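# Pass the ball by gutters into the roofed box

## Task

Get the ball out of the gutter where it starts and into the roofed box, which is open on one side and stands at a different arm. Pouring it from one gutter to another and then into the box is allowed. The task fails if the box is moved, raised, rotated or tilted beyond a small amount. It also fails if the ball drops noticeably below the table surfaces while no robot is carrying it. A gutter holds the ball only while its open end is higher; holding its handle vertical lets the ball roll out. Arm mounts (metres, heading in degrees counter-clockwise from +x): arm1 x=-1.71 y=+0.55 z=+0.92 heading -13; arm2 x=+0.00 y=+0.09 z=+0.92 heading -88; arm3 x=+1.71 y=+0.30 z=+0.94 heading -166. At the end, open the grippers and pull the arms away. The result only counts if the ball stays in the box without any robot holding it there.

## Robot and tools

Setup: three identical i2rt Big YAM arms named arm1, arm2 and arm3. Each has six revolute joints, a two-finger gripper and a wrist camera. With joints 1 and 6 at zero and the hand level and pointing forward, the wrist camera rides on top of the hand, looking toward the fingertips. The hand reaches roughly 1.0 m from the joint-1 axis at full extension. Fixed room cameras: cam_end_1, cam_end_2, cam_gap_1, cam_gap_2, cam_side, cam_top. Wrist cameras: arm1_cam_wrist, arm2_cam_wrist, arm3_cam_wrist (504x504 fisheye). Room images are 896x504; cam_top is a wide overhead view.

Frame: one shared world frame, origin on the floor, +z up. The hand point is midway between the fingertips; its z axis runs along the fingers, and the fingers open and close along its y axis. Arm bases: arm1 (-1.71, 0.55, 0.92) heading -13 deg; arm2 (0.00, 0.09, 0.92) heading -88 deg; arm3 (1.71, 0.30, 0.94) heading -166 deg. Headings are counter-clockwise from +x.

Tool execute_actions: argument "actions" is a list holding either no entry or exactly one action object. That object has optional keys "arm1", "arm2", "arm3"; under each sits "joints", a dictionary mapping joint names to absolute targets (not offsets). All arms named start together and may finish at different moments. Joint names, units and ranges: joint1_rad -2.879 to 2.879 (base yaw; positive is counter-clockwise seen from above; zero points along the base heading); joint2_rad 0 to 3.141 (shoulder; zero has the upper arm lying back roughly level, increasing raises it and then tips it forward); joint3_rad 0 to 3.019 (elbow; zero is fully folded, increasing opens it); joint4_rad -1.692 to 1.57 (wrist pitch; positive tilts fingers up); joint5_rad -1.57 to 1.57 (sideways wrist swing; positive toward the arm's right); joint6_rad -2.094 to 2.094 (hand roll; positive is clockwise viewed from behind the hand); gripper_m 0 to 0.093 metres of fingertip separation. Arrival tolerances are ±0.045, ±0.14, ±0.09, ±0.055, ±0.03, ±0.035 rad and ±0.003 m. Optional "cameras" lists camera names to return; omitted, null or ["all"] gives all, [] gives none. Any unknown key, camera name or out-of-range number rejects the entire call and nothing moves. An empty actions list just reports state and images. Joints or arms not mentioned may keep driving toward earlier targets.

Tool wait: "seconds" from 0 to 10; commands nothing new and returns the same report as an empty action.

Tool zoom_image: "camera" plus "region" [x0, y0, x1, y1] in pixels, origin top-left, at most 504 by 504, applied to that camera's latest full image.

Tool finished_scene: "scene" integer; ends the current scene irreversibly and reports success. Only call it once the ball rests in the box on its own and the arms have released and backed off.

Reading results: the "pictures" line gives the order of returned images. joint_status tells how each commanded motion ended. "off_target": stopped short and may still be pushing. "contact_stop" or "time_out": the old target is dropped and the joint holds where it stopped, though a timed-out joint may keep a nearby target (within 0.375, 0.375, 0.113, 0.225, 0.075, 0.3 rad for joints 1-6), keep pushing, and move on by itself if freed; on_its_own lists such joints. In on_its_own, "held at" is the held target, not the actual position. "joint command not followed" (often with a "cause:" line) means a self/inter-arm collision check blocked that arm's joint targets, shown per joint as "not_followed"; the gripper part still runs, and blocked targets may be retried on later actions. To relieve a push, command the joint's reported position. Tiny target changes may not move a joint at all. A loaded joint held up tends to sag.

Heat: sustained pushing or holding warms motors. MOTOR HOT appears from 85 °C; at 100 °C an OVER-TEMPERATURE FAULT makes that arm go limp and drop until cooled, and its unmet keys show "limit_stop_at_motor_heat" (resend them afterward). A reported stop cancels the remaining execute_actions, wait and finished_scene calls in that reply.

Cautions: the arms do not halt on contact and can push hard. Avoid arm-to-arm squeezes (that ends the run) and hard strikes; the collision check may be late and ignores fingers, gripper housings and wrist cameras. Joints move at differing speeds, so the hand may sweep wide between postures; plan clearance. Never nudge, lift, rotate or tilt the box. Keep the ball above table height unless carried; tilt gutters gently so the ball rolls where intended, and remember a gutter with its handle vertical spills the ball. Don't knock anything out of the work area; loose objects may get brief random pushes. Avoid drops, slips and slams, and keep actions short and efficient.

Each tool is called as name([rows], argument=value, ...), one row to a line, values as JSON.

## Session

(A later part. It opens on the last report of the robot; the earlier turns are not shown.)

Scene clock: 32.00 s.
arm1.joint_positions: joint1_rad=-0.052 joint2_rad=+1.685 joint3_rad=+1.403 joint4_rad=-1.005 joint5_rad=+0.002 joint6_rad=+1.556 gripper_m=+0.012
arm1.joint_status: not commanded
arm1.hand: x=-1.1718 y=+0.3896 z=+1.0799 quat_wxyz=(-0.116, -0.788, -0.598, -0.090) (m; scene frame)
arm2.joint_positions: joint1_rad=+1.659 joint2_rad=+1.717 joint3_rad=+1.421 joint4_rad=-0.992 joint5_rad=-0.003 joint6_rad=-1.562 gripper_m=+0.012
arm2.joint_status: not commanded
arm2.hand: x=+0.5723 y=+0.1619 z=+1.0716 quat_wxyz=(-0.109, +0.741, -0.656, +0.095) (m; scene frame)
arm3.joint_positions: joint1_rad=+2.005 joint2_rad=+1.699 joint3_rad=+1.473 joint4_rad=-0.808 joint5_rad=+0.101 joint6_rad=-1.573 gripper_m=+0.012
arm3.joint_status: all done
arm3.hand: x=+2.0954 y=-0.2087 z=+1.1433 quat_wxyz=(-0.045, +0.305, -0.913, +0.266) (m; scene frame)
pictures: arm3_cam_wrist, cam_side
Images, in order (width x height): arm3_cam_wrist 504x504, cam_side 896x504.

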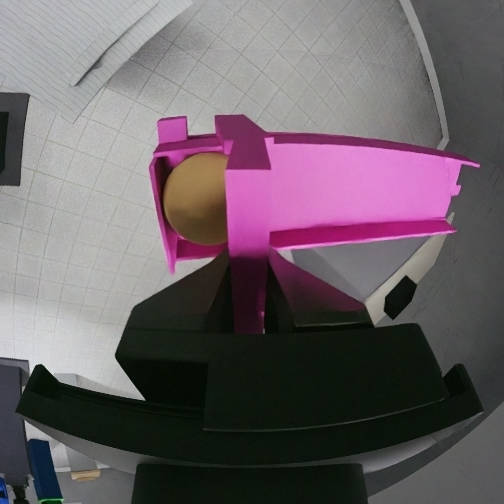

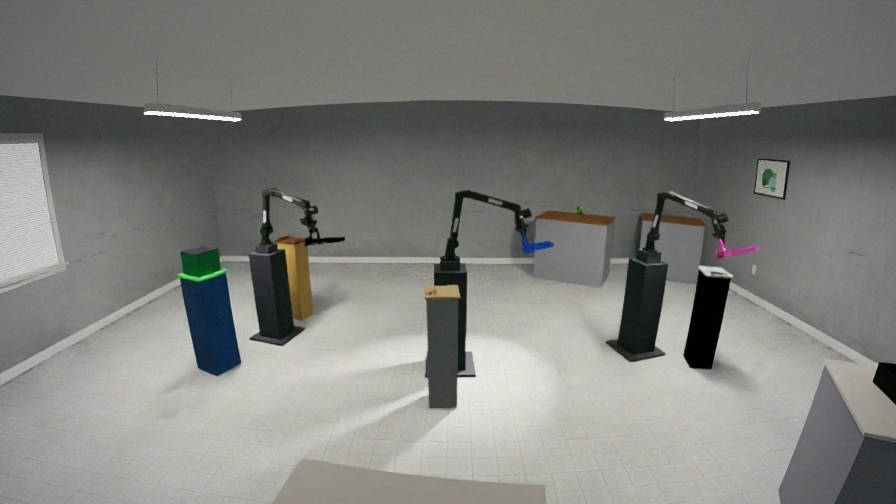

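execute_actions([
  {"arm3":{"joints":{"joint1_rad":0.95,"joint5_rad":0.0}}},
], cameras=["arm3_cam_wrist"])

execute_actions([
  {"arm3":{"joints":{"joint1_rad":-0.117}}},
], cameras=["arm3_cam_wrist","cam_side","cam_gap_2"])

Scene clock: 33.80 s.
arm1.joint_positions: joint1_rad=-0.052 joint2_rad=+1.685 joint3_rad=+1.403 joint4_rad=-1.005 joint5_rad=+0.002 joint6_rad=+1.556 gripper_m=+0.012
arm1.joint_status: not commanded
arm1.hand: x=-1.1718 y=+0.3896 z=+1.0799 quat_wxyz=(-0.116, -0.788, -0.598, -0.090) (m; scene frame)
arm2.joint_positions: joint1_rad=+1.659 joint2_rad=+1.717 joint3_rad=+1.421 joint4_rad=-0.992 joint5_rad=-0.003 joint6_rad=-1.562 gripper_m=+0.012
arm2.joint_status: not commanded
arm2.hand: x=+0.5723 y=+0.1619 z=+1.0716 quat_wxyz=(-0.109, +0.741, -0.656, +0.095) (m; scene frame)
arm3.joint_positions: joint1_rad=+0.946 joint2_rad=+1.710 joint3_rad=+1.473 joint4_rad=-0.802 joint5_rad=+0.003 joint6_rad=-1.576 gripper_m=+0.012
arm3.joint_status: all done
arm3.hand: x=+1.4722 y=-0.2911 z=+1.1317 quat_wxyz=(+0.049, -0.184, -0.948, +0.256) (m; scene frame)
pictures: arm3_cam_wrist
Images, in order (width x height): arm3_cam_wrist 504x504.

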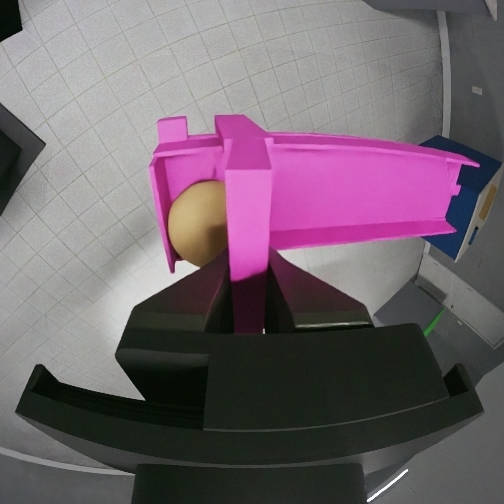

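Scene clock: 35.53 s.
arm1.joint_positions: joint1_rad=-0.052 joint2_rad=+1.685 joint3_rad=+1.403 joint4_rad=-1.005 joint5_rad=+0.002 joint6_rad=+1.556 gripper_m=+0.012
arm1.joint_status: not commanded
arm1.hand: x=-1.1718 y=+0.3896 z=+1.0799 quat_wxyz=(-0.116, -0.788, -0.598, -0.090) (m; scene frame)
arm2.joint_positions: joint1_rad=+1.659 joint2_rad=+1.717 joint3_rad=+1.421 joint4_rad=-0.992 joint5_rad=-0.003 joint6_rad=-1.562 gripper_m=+0.012
arm2.joint_status: not commanded
arm2.hand: x=+0.5723 y=+0.1619 z=+1.0716 quat_wxyz=(-0.109, +0.741, -0.656, +0.095) (m; scene frame)
arm3.joint_positions: joint1_rad=-0.121 joint2_rad=+1.710 joint3_rad=+1.473 joint4_rad=-0.802 joint5_rad=+0.003 joint6_rad=-1.576 gripper_m=+0.012
arm3.joint_status: all done
arm3.hand: x=+1.0800 y=+0.2256 z=+1.1300 quat_wxyz=(+0.175, -0.640, -0.723, +0.192) (m; scene frame)
pictures: arm3_cam_wrist, cam_gap_2, cam_side
Images, in order (width x height): arm3_cam_wrist 504x504, cam_gap_2 896x504, cam_side 896x504.

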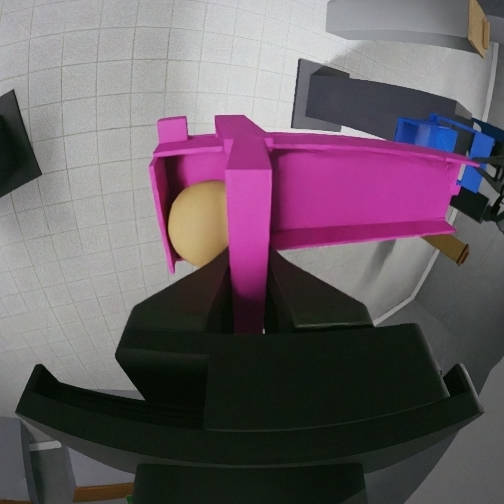

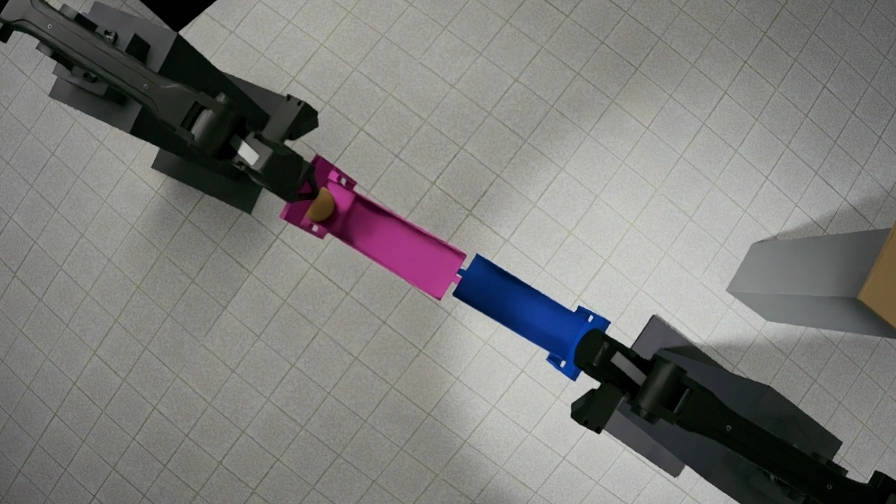

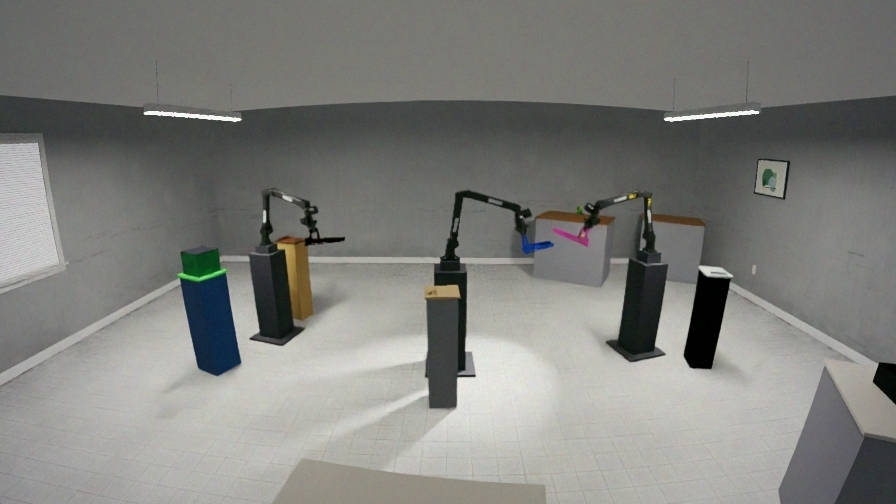

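zoom_image(camera="cam_side", region=[505, 195, 615, 265])

zoom_image(camera="cam_gap_2", region=[270, 140, 630, 400])

Region (505, 195, 615, 265) of cam_side's 896x504 image, scaled by 4.582, with more detail than that image has; it fills the top 321 rows of this view, and the rest is white.

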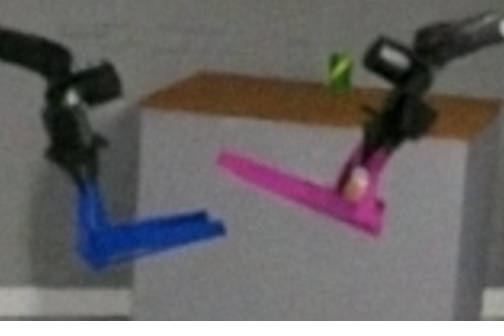

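Region (270, 140, 630, 400) of cam_gap_2's 896x504 image, scaled by 1.400, with more detail than that image has.

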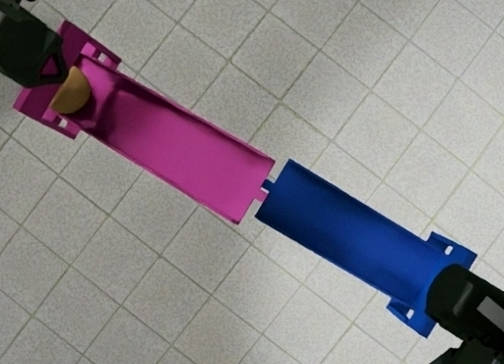

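zoom_image(camera="arm3_cam_wrist", region=[140, 100, 504, 300])

Region (140, 100, 504, 300) of arm3_cam_wrist's 504x504 image, scaled by 1.385, with more detail than that image has; it fills the top 277 rows of this view, and the rest is white.

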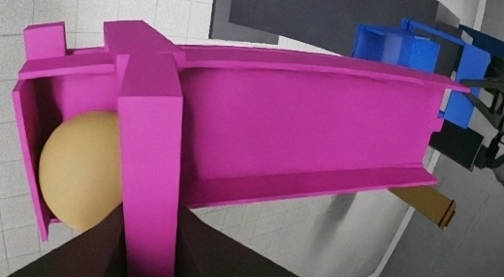

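execute_actions([
  {"arm2":{"joints":{"joint2_rad":1.99,"joint3_rad":1.70,"joint4_rad":-0.918}},"arm3":{"joints":{"joint2_rad":1.83,"joint3_rad":1.72,"joint4_rad":-0.95}}},
], cameras=["arm3_cam_wrist","cam_side","cam_gap_2"])

Scene clock: 38.10 s.
arm1.joint_positions: joint1_rad=-0.052 joint2_rad=+1.685 joint3_rad=+1.403 joint4_rad=-1.005 joint5_rad=+0.002 joint6_rad=+1.556 gripper_m=+0.012
arm1.joint_status: not commanded
arm1.hand: x=-1.1718 y=+0.3896 z=+1.0799 quat_wxyz=(-0.116, -0.788, -0.598, -0.090) (m; scene frame)
arm2.joint_positions: joint1_rad=+1.659 joint2_rad=+2.003 joint3_rad=+1.643 joint4_rad=-0.925 joint5_rad=-0.003 joint6_rad=-1.563 gripper_m=+0.011
arm2.joint_status: all done
arm2.hand: x=+0.6625 y=+0.1734 z=+0.9991 quat_wxyz=(-0.109, +0.741, -0.655, +0.095) (m; scene frame)
arm3.joint_positions: joint1_rad=-0.121 joint2_rad=+1.846 joint3_rad=+1.638 joint4_rad=-0.949 joint5_rad=+0.003 joint6_rad=-1.576 gripper_m=+0.012
arm3.joint_status: all done
arm3.hand: x=+1.0554 y=+0.2227 z=+1.1076 quat_wxyz=(+0.136, -0.649, -0.734, +0.149) (m; scene frame)
pictures: arm3_cam_wrist, cam_gap_2, cam_side
Images, in order (width x height): arm3_cam_wrist 504x504, cam_gap_2 896x504, cam_side 896x504.

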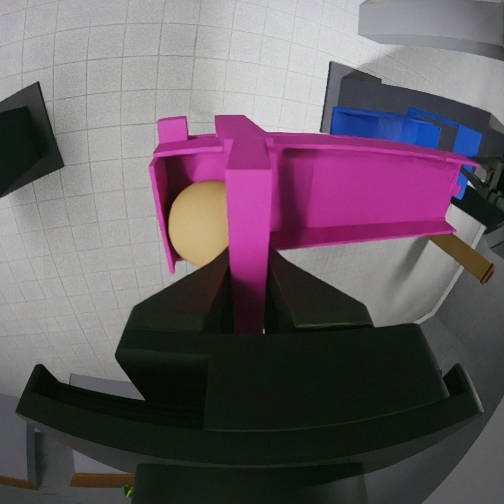

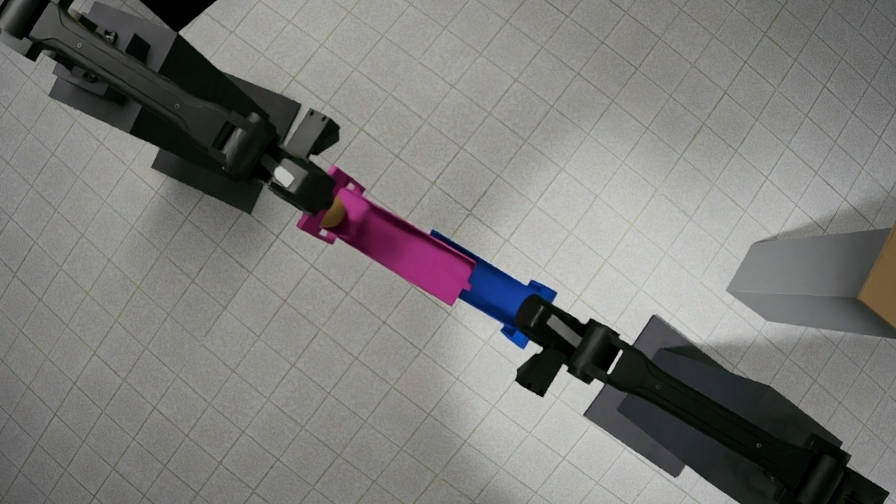

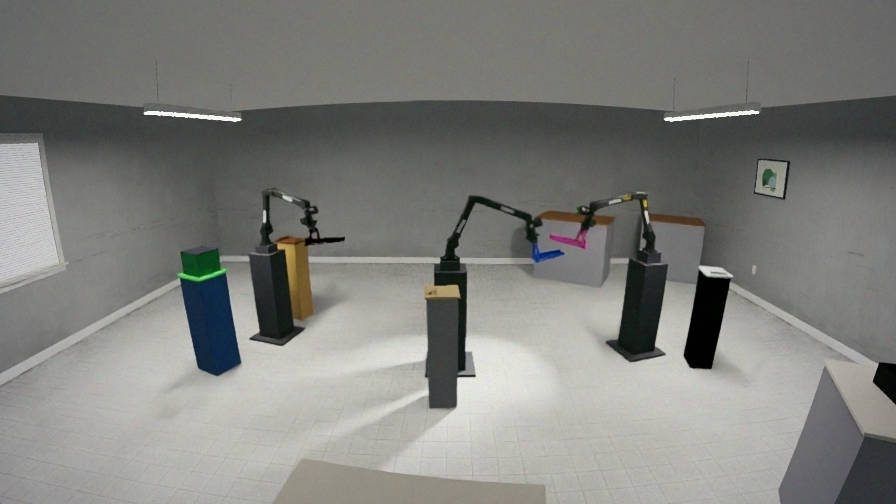

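execute_actions([
  {"arm2":{"joints":{"joint1_rad":1.683,"joint4_rad":-0.875}},"arm3":{"joints":{"joint3_rad":1.93,"joint4_rad":-1.148}}},
], cameras=["arm3_cam_wrist","cam_side","cam_gap_2"])

Scene clock: 39.60 s.
arm1.joint_positions: joint1_rad=-0.052 joint2_rad=+1.685 joint3_rad=+1.403 joint4_rad=-1.005 joint5_rad=+0.002 joint6_rad=+1.556 gripper_m=+0.012
arm1.joint_status: not commanded
arm1.hand: x=-1.1718 y=+0.3896 z=+1.0799 quat_wxyz=(-0.116, -0.788, -0.598, -0.090) (m; scene frame)
arm2.joint_positions: joint1_rad=+1.674 joint2_rad=+2.003 joint3_rad=+1.643 joint4_rad=-0.893 joint5_rad=-0.003 joint6_rad=-1.563 gripper_m=+0.011
arm2.joint_status: all done
arm2.hand: x=+0.6686 y=+0.1846 z=+1.0015 quat_wxyz=(-0.122, +0.744, -0.648, +0.105) (m; scene frame)
arm3.joint_positions: joint1_rad=-0.121 joint2_rad=+1.837 joint3_rad=+1.868 joint4_rad=-1.148 joint5_rad=+0.003 joint6_rad=-1.576 gripper_m=+0.012
arm3.joint_status: all done
arm3.hand: x=+1.0408 y=+0.2208 z=+1.2039 quat_wxyz=(+0.149, -0.646, -0.730, +0.163) (m; scene frame)
pictures: arm3_cam_wrist, cam_gap_2, cam_side
Images, in order (width x height): arm3_cam_wrist 504x504, cam_gap_2 896x504, cam_side 896x504.

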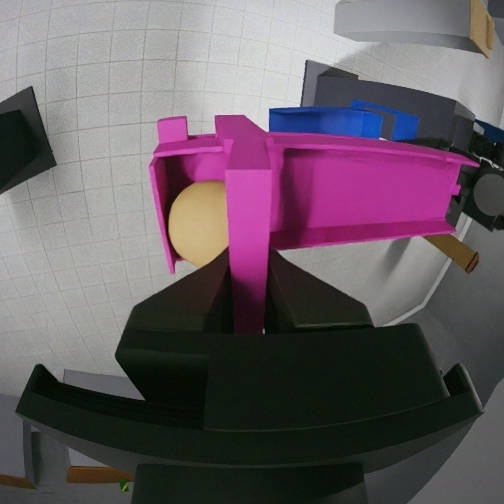

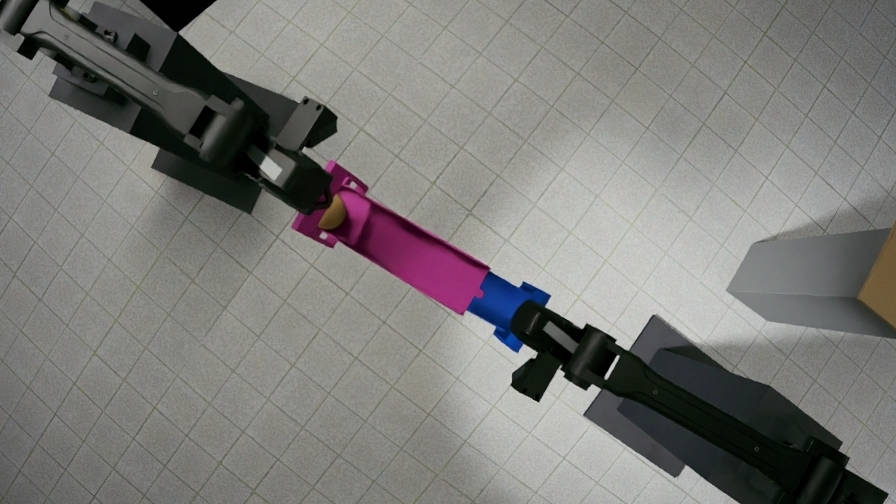

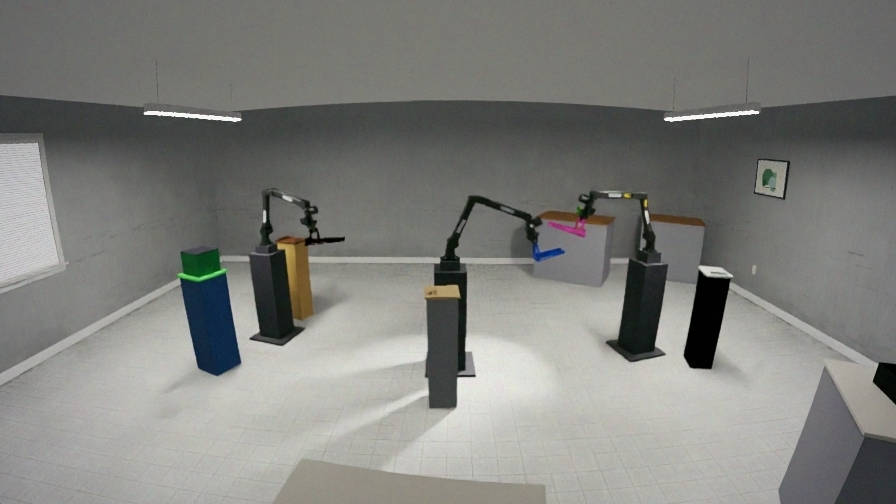

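execute_actions([
  {"arm3":{"joints":{"joint2_rad":1.962}}},
], cameras=["arm3_cam_wrist","arm2_cam_wrist","cam_side","cam_gap_2"])

Scene clock: 40.77 s.
arm1.joint_positions: joint1_rad=-0.052 joint2_rad=+1.685 joint3_rad=+1.403 joint4_rad=-1.005 joint5_rad=+0.002 joint6_rad=+1.556 gripper_m=+0.012
arm1.joint_status: not commanded
arm1.hand: x=-1.1718 y=+0.3896 z=+1.0799 quat_wxyz=(-0.116, -0.788, -0.598, -0.090) (m; scene frame)
arm2.joint_positions: joint1_rad=+1.674 joint2_rad=+2.003 joint3_rad=+1.643 joint4_rad=-0.893 joint5_rad=-0.003 joint6_rad=-1.563 gripper_m=+0.011
arm2.joint_status: not commanded
arm2.hand: x=+0.6686 y=+0.1846 z=+1.0015 quat_wxyz=(-0.122, +0.744, -0.648, +0.105) (m; scene frame)
arm3.joint_positions: joint1_rad=-0.121 joint2_rad=+1.992 joint3_rad=+1.871 joint4_rad=-1.148 joint5_rad=+0.003 joint6_rad=-1.576 gripper_m=+0.012
arm3.joint_status: all done
arm3.hand: x=+1.0276 y=+0.2194 z=+1.1021 quat_wxyz=(+0.099, -0.655, -0.741, +0.107) (m; scene frame)
pictures: arm2_cam_wrist, arm3_cam_wrist, cam_gap_2, cam_side
Images, in order (width x height): arm2_cam_wrist 504x504, arm3_cam_wrist 504x504, cam_gap_2 896x504, cam_side 896x504.

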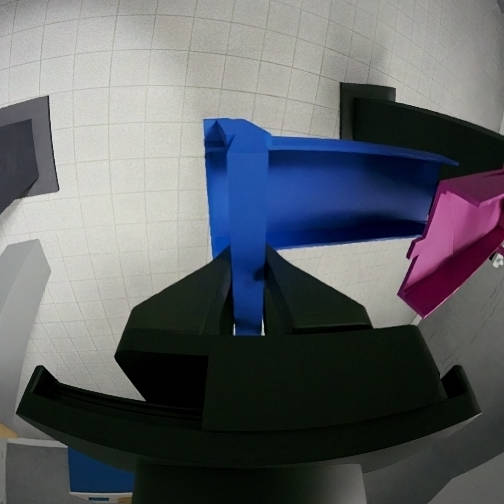

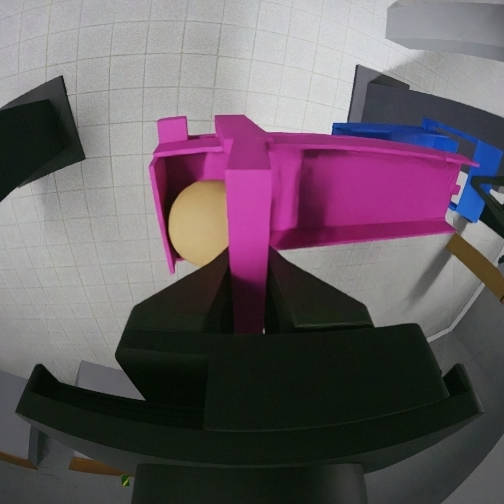

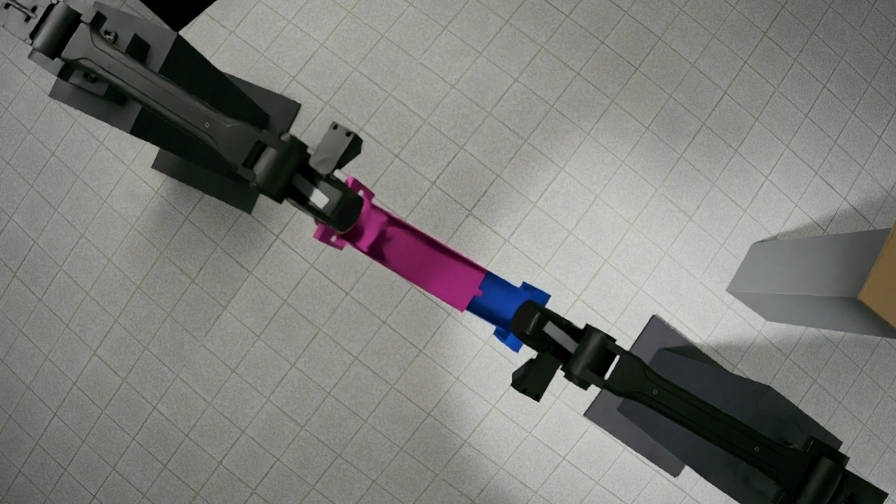

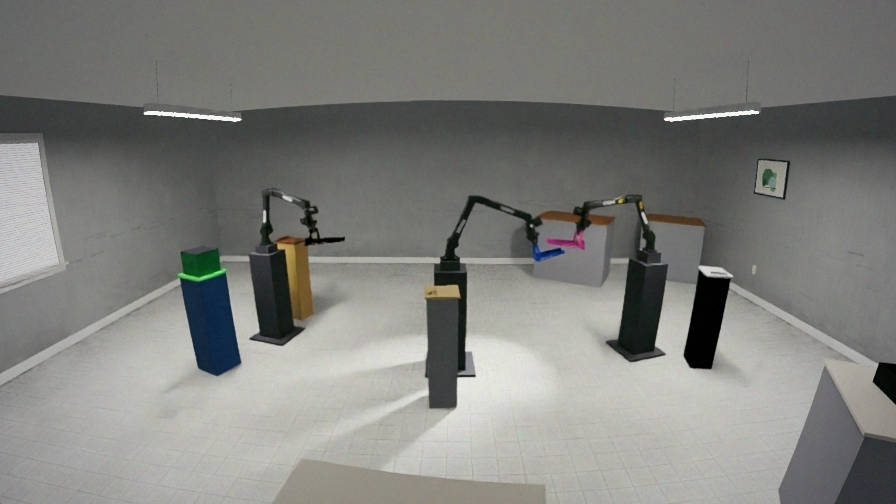

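zoom_image(camera="cam_side", region=[520, 210, 600, 270])

zoom_image(camera="cam_gap_2", region=[380, 200, 580, 370])

Region (520, 210, 600, 270) of cam_side's 896x504 image, scaled by 6.300, with more detail than that image has; it fills the top 378 rows of this view, and the rest is white.

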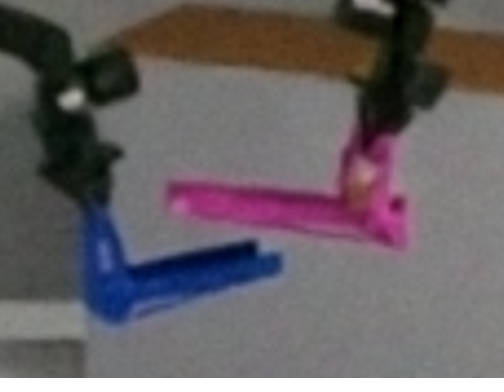

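Region (380, 200, 580, 370) of cam_gap_2's 896x504 image, scaled by 2.520, with more detail than that image has; it fills the top 428 rows of this view, and the rest is white.

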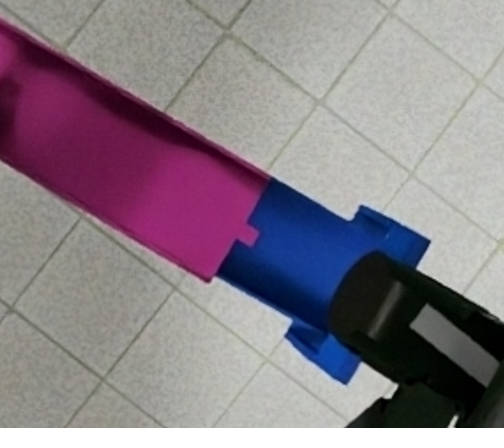

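execute_actions([
  {"arm3":{"joints":{"joint4_rad":-1.29}}},
], cameras=["arm3_cam_wrist","arm2_cam_wrist","cam_side","cam_gap_2"])

Scene clock: 41.80 s.
arm1.joint_positions: joint1_rad=-0.052 joint2_rad=+1.685 joint3_rad=+1.403 joint4_rad=-1.005 joint5_rad=+0.002 joint6_rad=+1.556 gripper_m=+0.012
arm1.joint_status: not commanded
arm1.hand: x=-1.1718 y=+0.3896 z=+1.0799 quat_wxyz=(-0.116, -0.788, -0.598, -0.090) (m; scene frame)
arm2.joint_positions: joint1_rad=+1.674 joint2_rad=+2.003 joint3_rad=+1.643 joint4_rad=-0.893 joint5_rad=-0.003 joint6_rad=-1.563 gripper_m=+0.011
arm2.joint_status: not commanded
arm2.hand: x=+0.6686 y=+0.1846 z=+1.0015 quat_wxyz=(-0.122, +0.744, -0.648, +0.105) (m; scene frame)
arm3.joint_positions: joint1_rad=-0.121 joint2_rad=+1.992 joint3_rad=+1.871 joint4_rad=-1.286 joint5_rad=+0.003 joint6_rad=-1.576 gripper_m=+0.012
arm3.joint_status: all done
arm3.hand: x=+1.0603 y=+0.2233 z=+1.0946 quat_wxyz=(+0.054, -0.660, -0.747, +0.056) (m; scene frame)
pictures: arm2_cam_wrist, arm3_cam_wrist, cam_gap_2, cam_side
Images, in order (width x height): arm2_cam_wrist 504x504, arm3_cam_wrist 504x504, cam_gap_2 896x504, cam_side 896x504.

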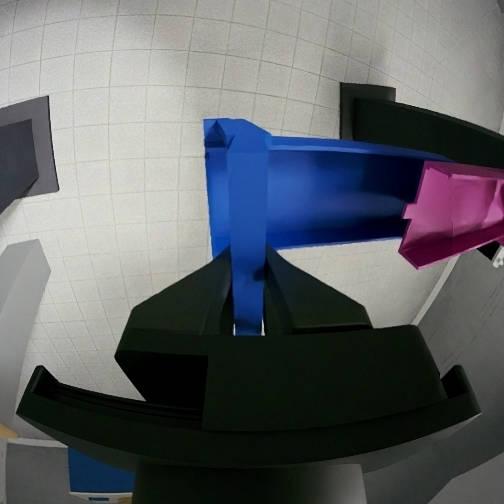

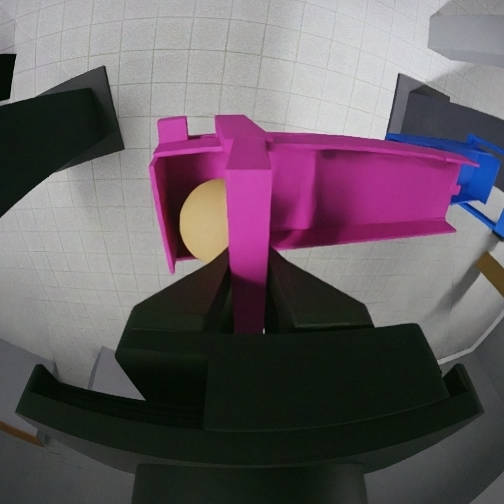

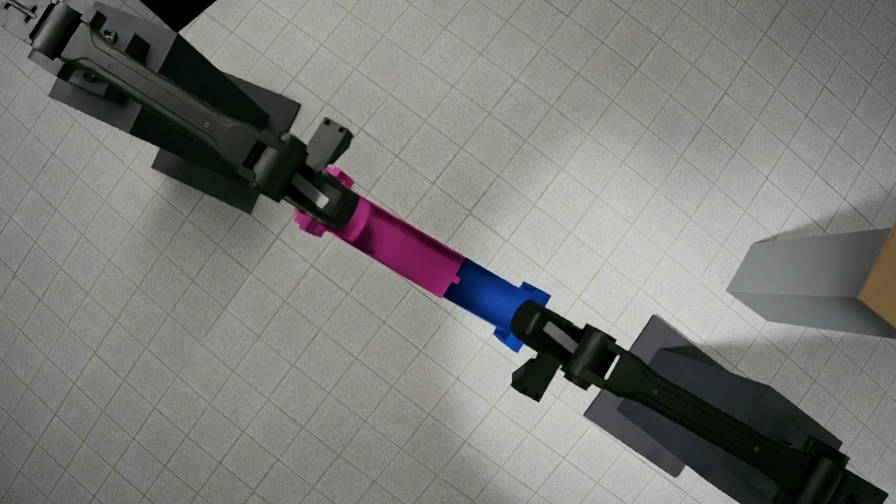

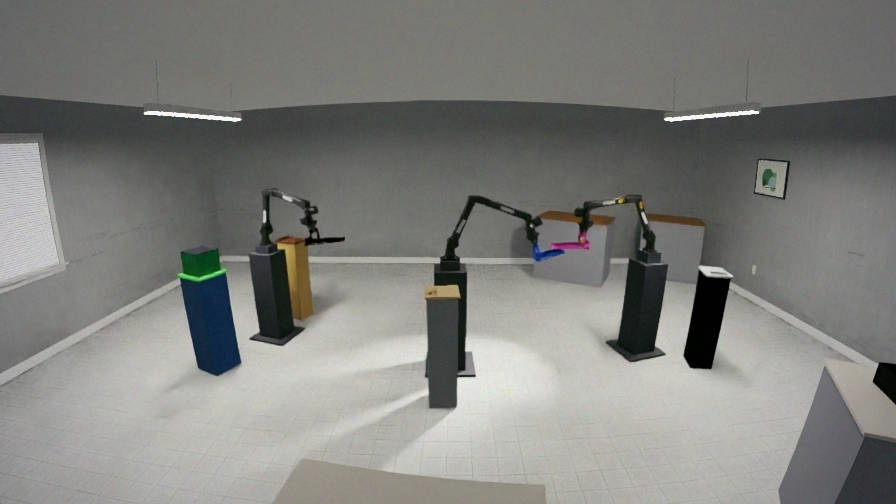

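zoom_image(camera="cam_side", region=[520, 210, 600, 270])

wait(seconds=1.5)

Region (520, 210, 600, 270) of cam_side's 896x504 image, scaled by 6.300, with more detail than that image has; it fills the top 378 rows of this view, and the rest is white.

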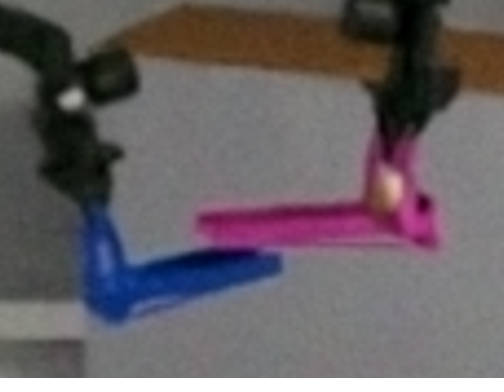

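Scene clock: 43.37 s.
arm1.joint_positions: joint1_rad=-0.052 joint2_rad=+1.685 joint3_rad=+1.403 joint4_rad=-1.005 joint5_rad=+0.002 joint6_rad=+1.556 gripper_m=+0.012
arm1.joint_status: not commanded
arm1.hand: x=-1.1718 y=+0.3896 z=+1.0799 quat_wxyz=(-0.116, -0.788, -0.598, -0.090) (m; scene frame)
arm2.joint_positions: joint1_rad=+1.675 joint2_rad=+2.003 joint3_rad=+1.643 joint4_rad=-0.893 joint5_rad=-0.001 joint6_rad=-1.564 gripper_m=+0.011
arm2.joint_status: not commanded
arm2.hand: x=+0.6686 y=+0.1845 z=+1.0015 quat_wxyz=(-0.121, +0.745, -0.648, +0.106) (m; scene frame)
arm3.joint_positions: joint1_rad=-0.121 joint2_rad=+1.992 joint3_rad=+1.871 joint4_rad=-1.287 joint5_rad=+0.003 joint6_rad=-1.576 gripper_m=+0.012
arm3.joint_status: all done
arm3.hand: x=+1.0605 y=+0.2233 z=+1.0946 quat_wxyz=(+0.053, -0.660, -0.747, +0.056) (m; scene frame)
wait: 1.50 s; at rest by 0.20 s
pictures: arm1_cam_wrist, arm2_cam_wrist, arm3_cam_wrist, cam_end_1, cam_end_2, cam_gap_1, cam_gap_2, cam_side, cam_top
Images, in order (width x height): arm1_cam_wrist 504x504, arm2_cam_wrist 504x504, arm3_cam_wrist 504x504, cam_end_1 896x504, cam_end_2 896x504, cam_gap_1 896x504, cam_gap_2 896x504, cam_side 896x504, cam_top 896x504.

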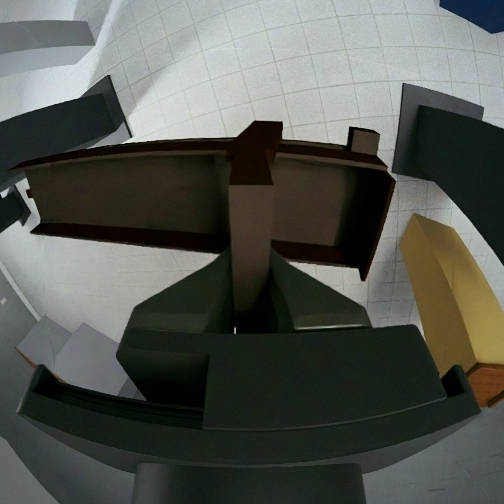

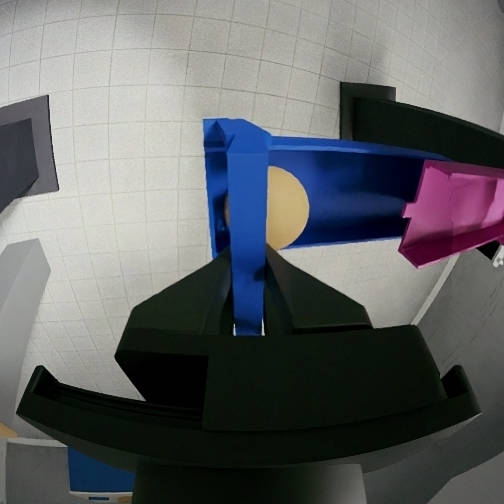

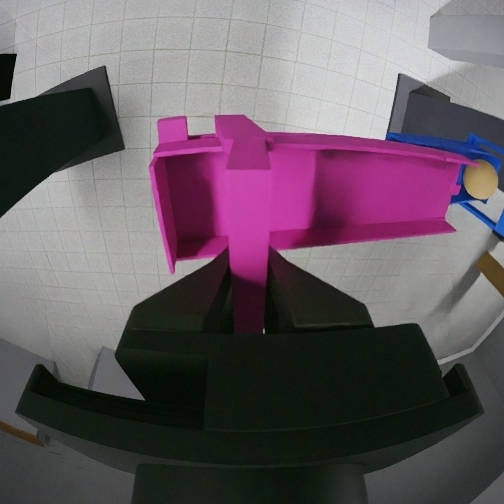

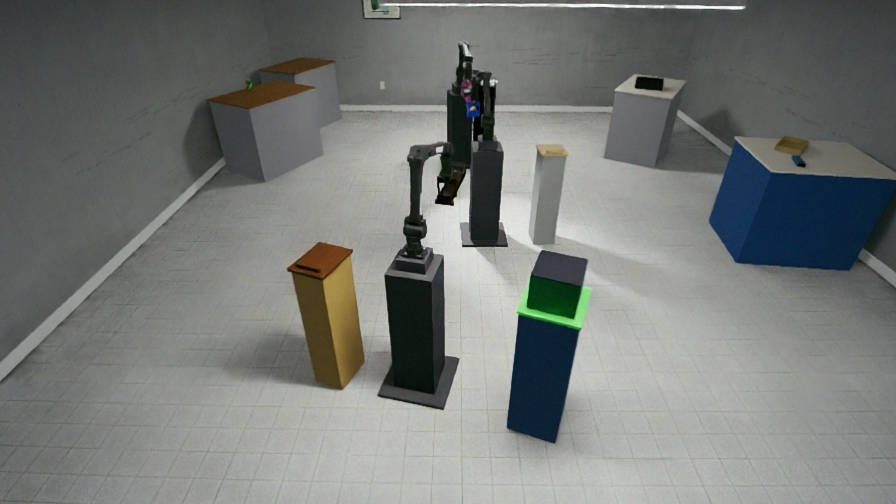

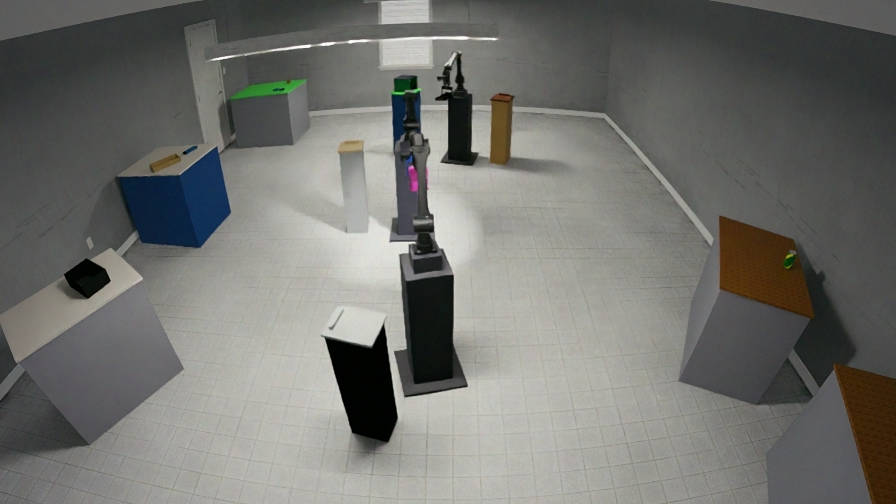

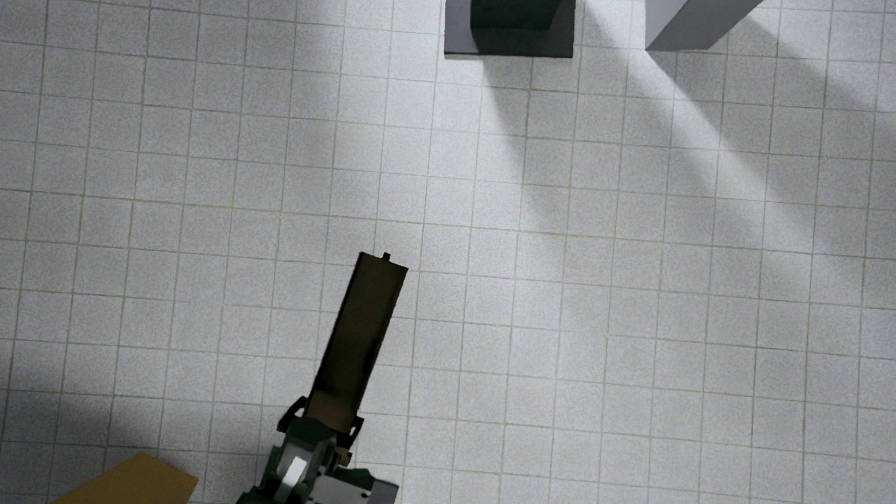

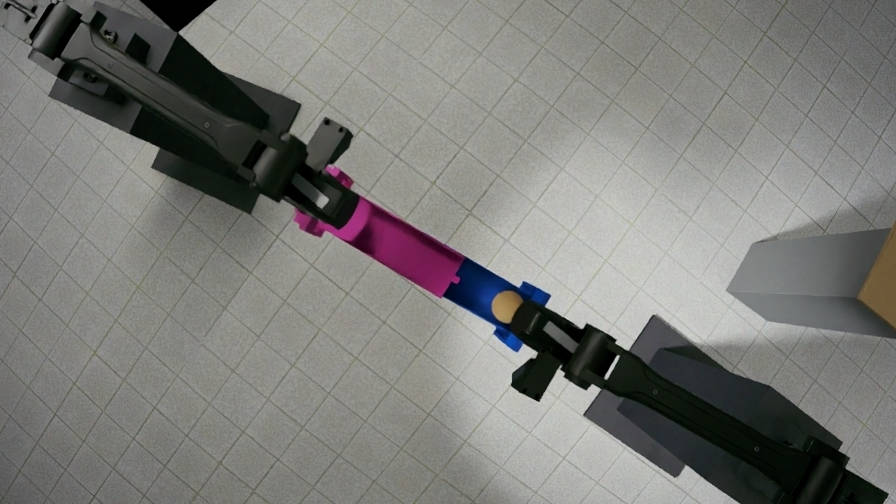

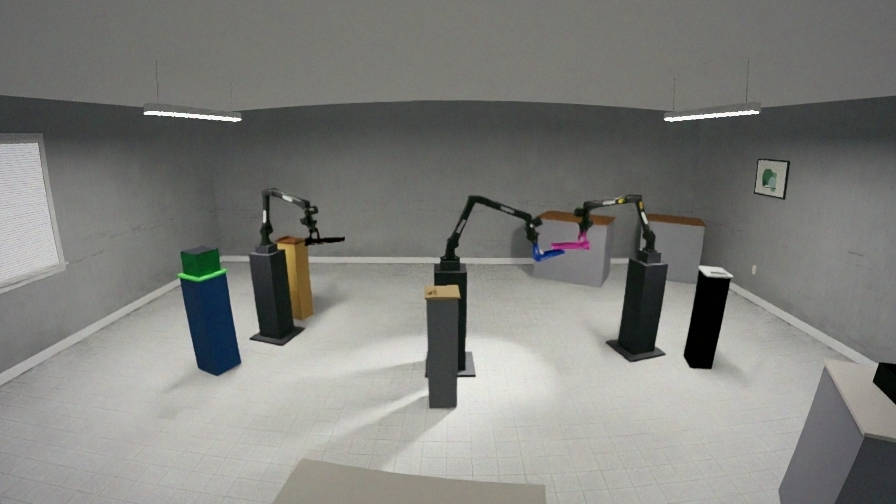

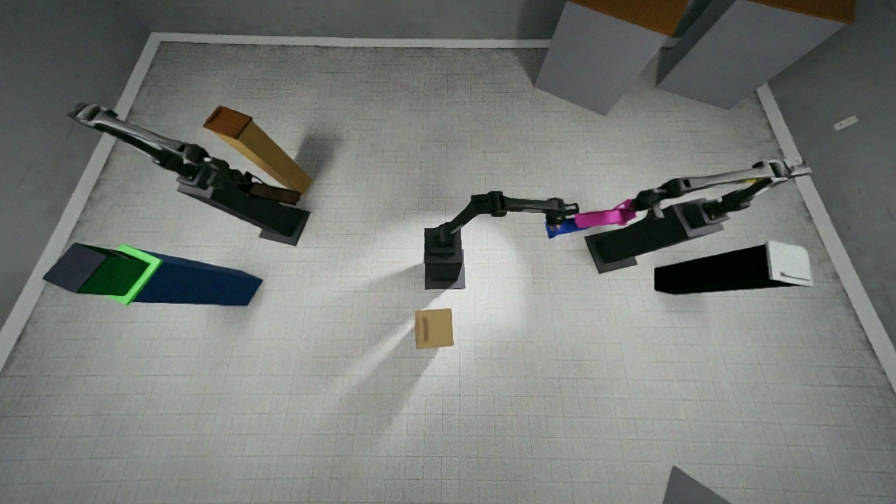

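zoom_image(camera="arm1_cam_wrist", region=[0, 110, 300, 290])

zoom_image(camera="arm2_cam_wrist", region=[190, 110, 490, 290])

execute_actions([
  {"arm3":{"joints":{"joint2_rad":1.72}}},
], cameras=["arm2_cam_wrist","cam_side"])

Region (0, 110, 300, 290) of arm1_cam_wrist's 504x504 image, scaled by 1.680, with more detail than that image has; it fills the top 302 rows of this view, and the rest is white.

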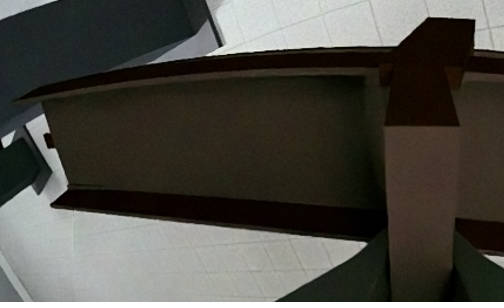

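Region (190, 110, 490, 290) of arm2_cam_wrist's 504x504 image, scaled by 1.680, with more detail than that image has; it fills the top 302 rows of this view, and the rest is white.

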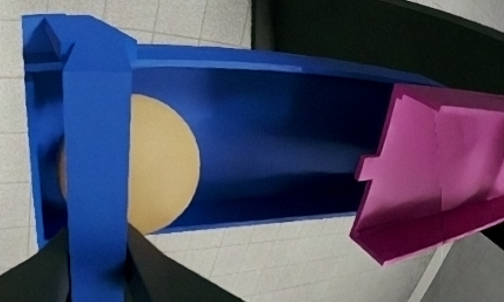

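Scene clock: 45.13 s.
arm1.joint_positions: joint1_rad=-0.052 joint2_rad=+1.685 joint3_rad=+1.403 joint4_rad=-1.005 joint5_rad=+0.002 joint6_rad=+1.556 gripper_m=+0.012
arm1.joint_status: not commanded
arm1.hand: x=-1.1718 y=+0.3896 z=+1.0799 quat_wxyz=(-0.116, -0.788, -0.598, -0.090) (m; scene frame)
arm2.joint_positions: joint1_rad=+1.675 joint2_rad=+2.003 joint3_rad=+1.643 joint4_rad=-0.892 joint5_rad=-0.001 joint6_rad=-1.564 gripper_m=+0.011
arm2.joint_status: not commanded
arm2.hand: x=+0.6688 y=+0.1845 z=+1.0016 quat_wxyz=(-0.121, +0.745, -0.648, +0.106) (m; scene frame)
arm3.joint_positions: joint1_rad=-0.121 joint2_rad=+1.730 joint3_rad=+1.891 joint4_rad=-1.290 joint5_rad=+0.003 joint6_rad=-1.576 gripper_m=+0.012
arm3.joint_status: all done
arm3.hand: x=+1.0855 y=+0.2260 z=+1.2678 quat_wxyz=(+0.145, -0.647, -0.731, +0.159) (m; scene frame)
pictures: arm2_cam_wrist, cam_side
Images, in order (width x height): arm2_cam_wrist 504x504, cam_side 896x504.

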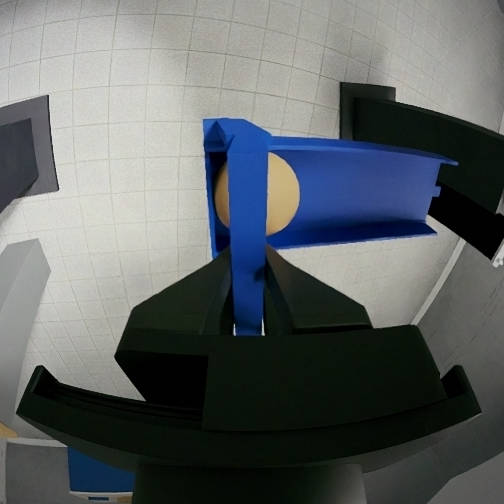

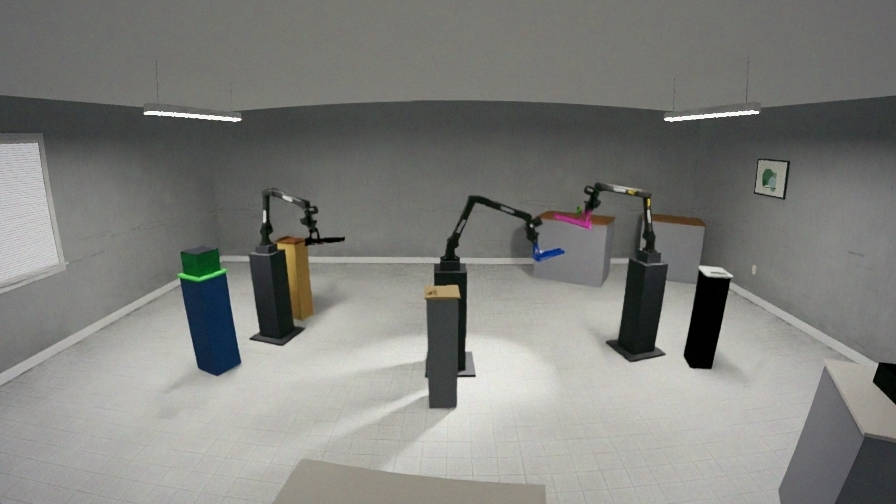

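execute_actions([
  {"arm1":{"joints":{"joint1_rad":-0.03,"joint2_rad":2.015,"joint3_rad":1.73,"joint4_rad":-0.89}},"arm2":{"joints":{"joint1_rad":0.75,"joint2_rad":1.74}},"arm3":{"joints":{"joint1_rad":2.505,"joint5_rad":0.22,"joint6_rad":-0.15}}},
], cameras=["arm2_cam_wrist","cam_side"])

Scene clock: 48.60 s.
arm1.joint_positions: joint1_rad=-0.041 joint2_rad=+2.034 joint3_rad=+1.660 joint4_rad=-0.901 joint5_rad=+0.002 joint6_rad=+1.557 gripper_m=+0.012
arm1.joint_status: all done
arm1.hand: x=-1.0622 y=+0.3664 z=+0.9885 quat_wxyz=(-0.120, -0.784, -0.602, -0.094) (m; scene frame)
arm2.joint_positions: joint1_rad=+0.746 joint2_rad=+1.743 joint3_rad=+1.673 joint4_rad=-0.878 joint5_rad=+0.003 joint6_rad=-1.564 gripper_m=+0.011
arm2.joint_status: all done
arm2.hand: x=+0.4780 y=-0.3919 z=+1.1906 quat_wxyz=(-0.120, +0.361, -0.879, +0.286) (m; scene frame)
arm3.joint_positions: joint1_rad=+2.509 joint2_rad=+1.745 joint3_rad=+1.891 joint4_rad=-1.290 joint5_rad=+0.213 joint6_rad=-0.155 gripper_m=+0.012
arm3.joint_status: all done
arm3.hand: x=+2.2821 y=+0.0218 z=+1.2708 quat_wxyz=(-0.178, -0.139, -0.962, +0.156) (m; scene frame)
pictures: arm2_cam_wrist, cam_side
Images, in order (width x height): arm2_cam_wrist 504x504, cam_side 896x504.

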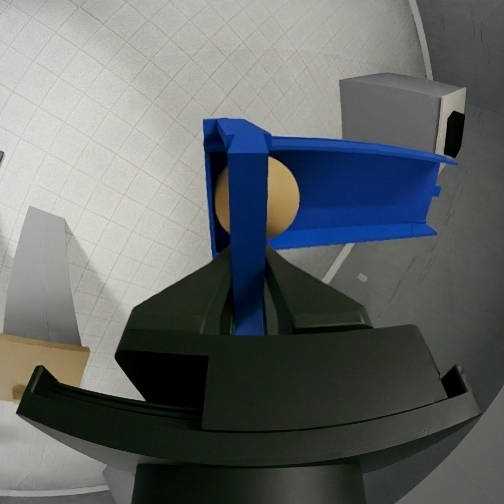

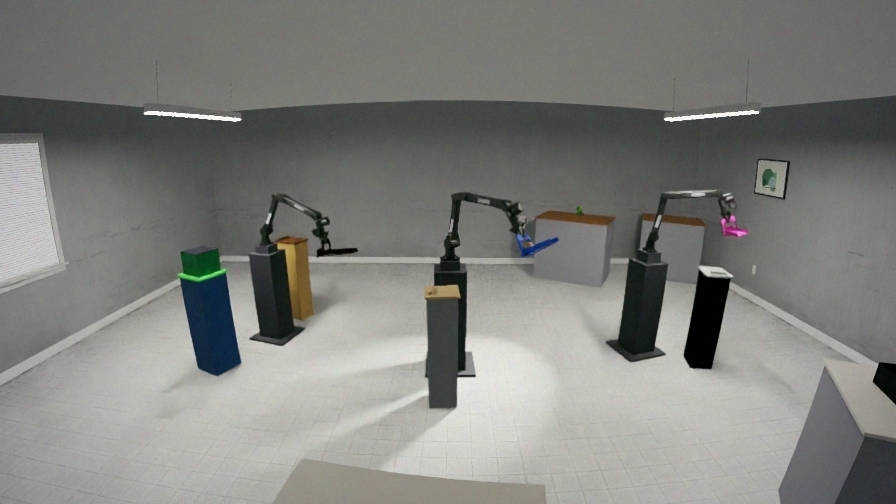

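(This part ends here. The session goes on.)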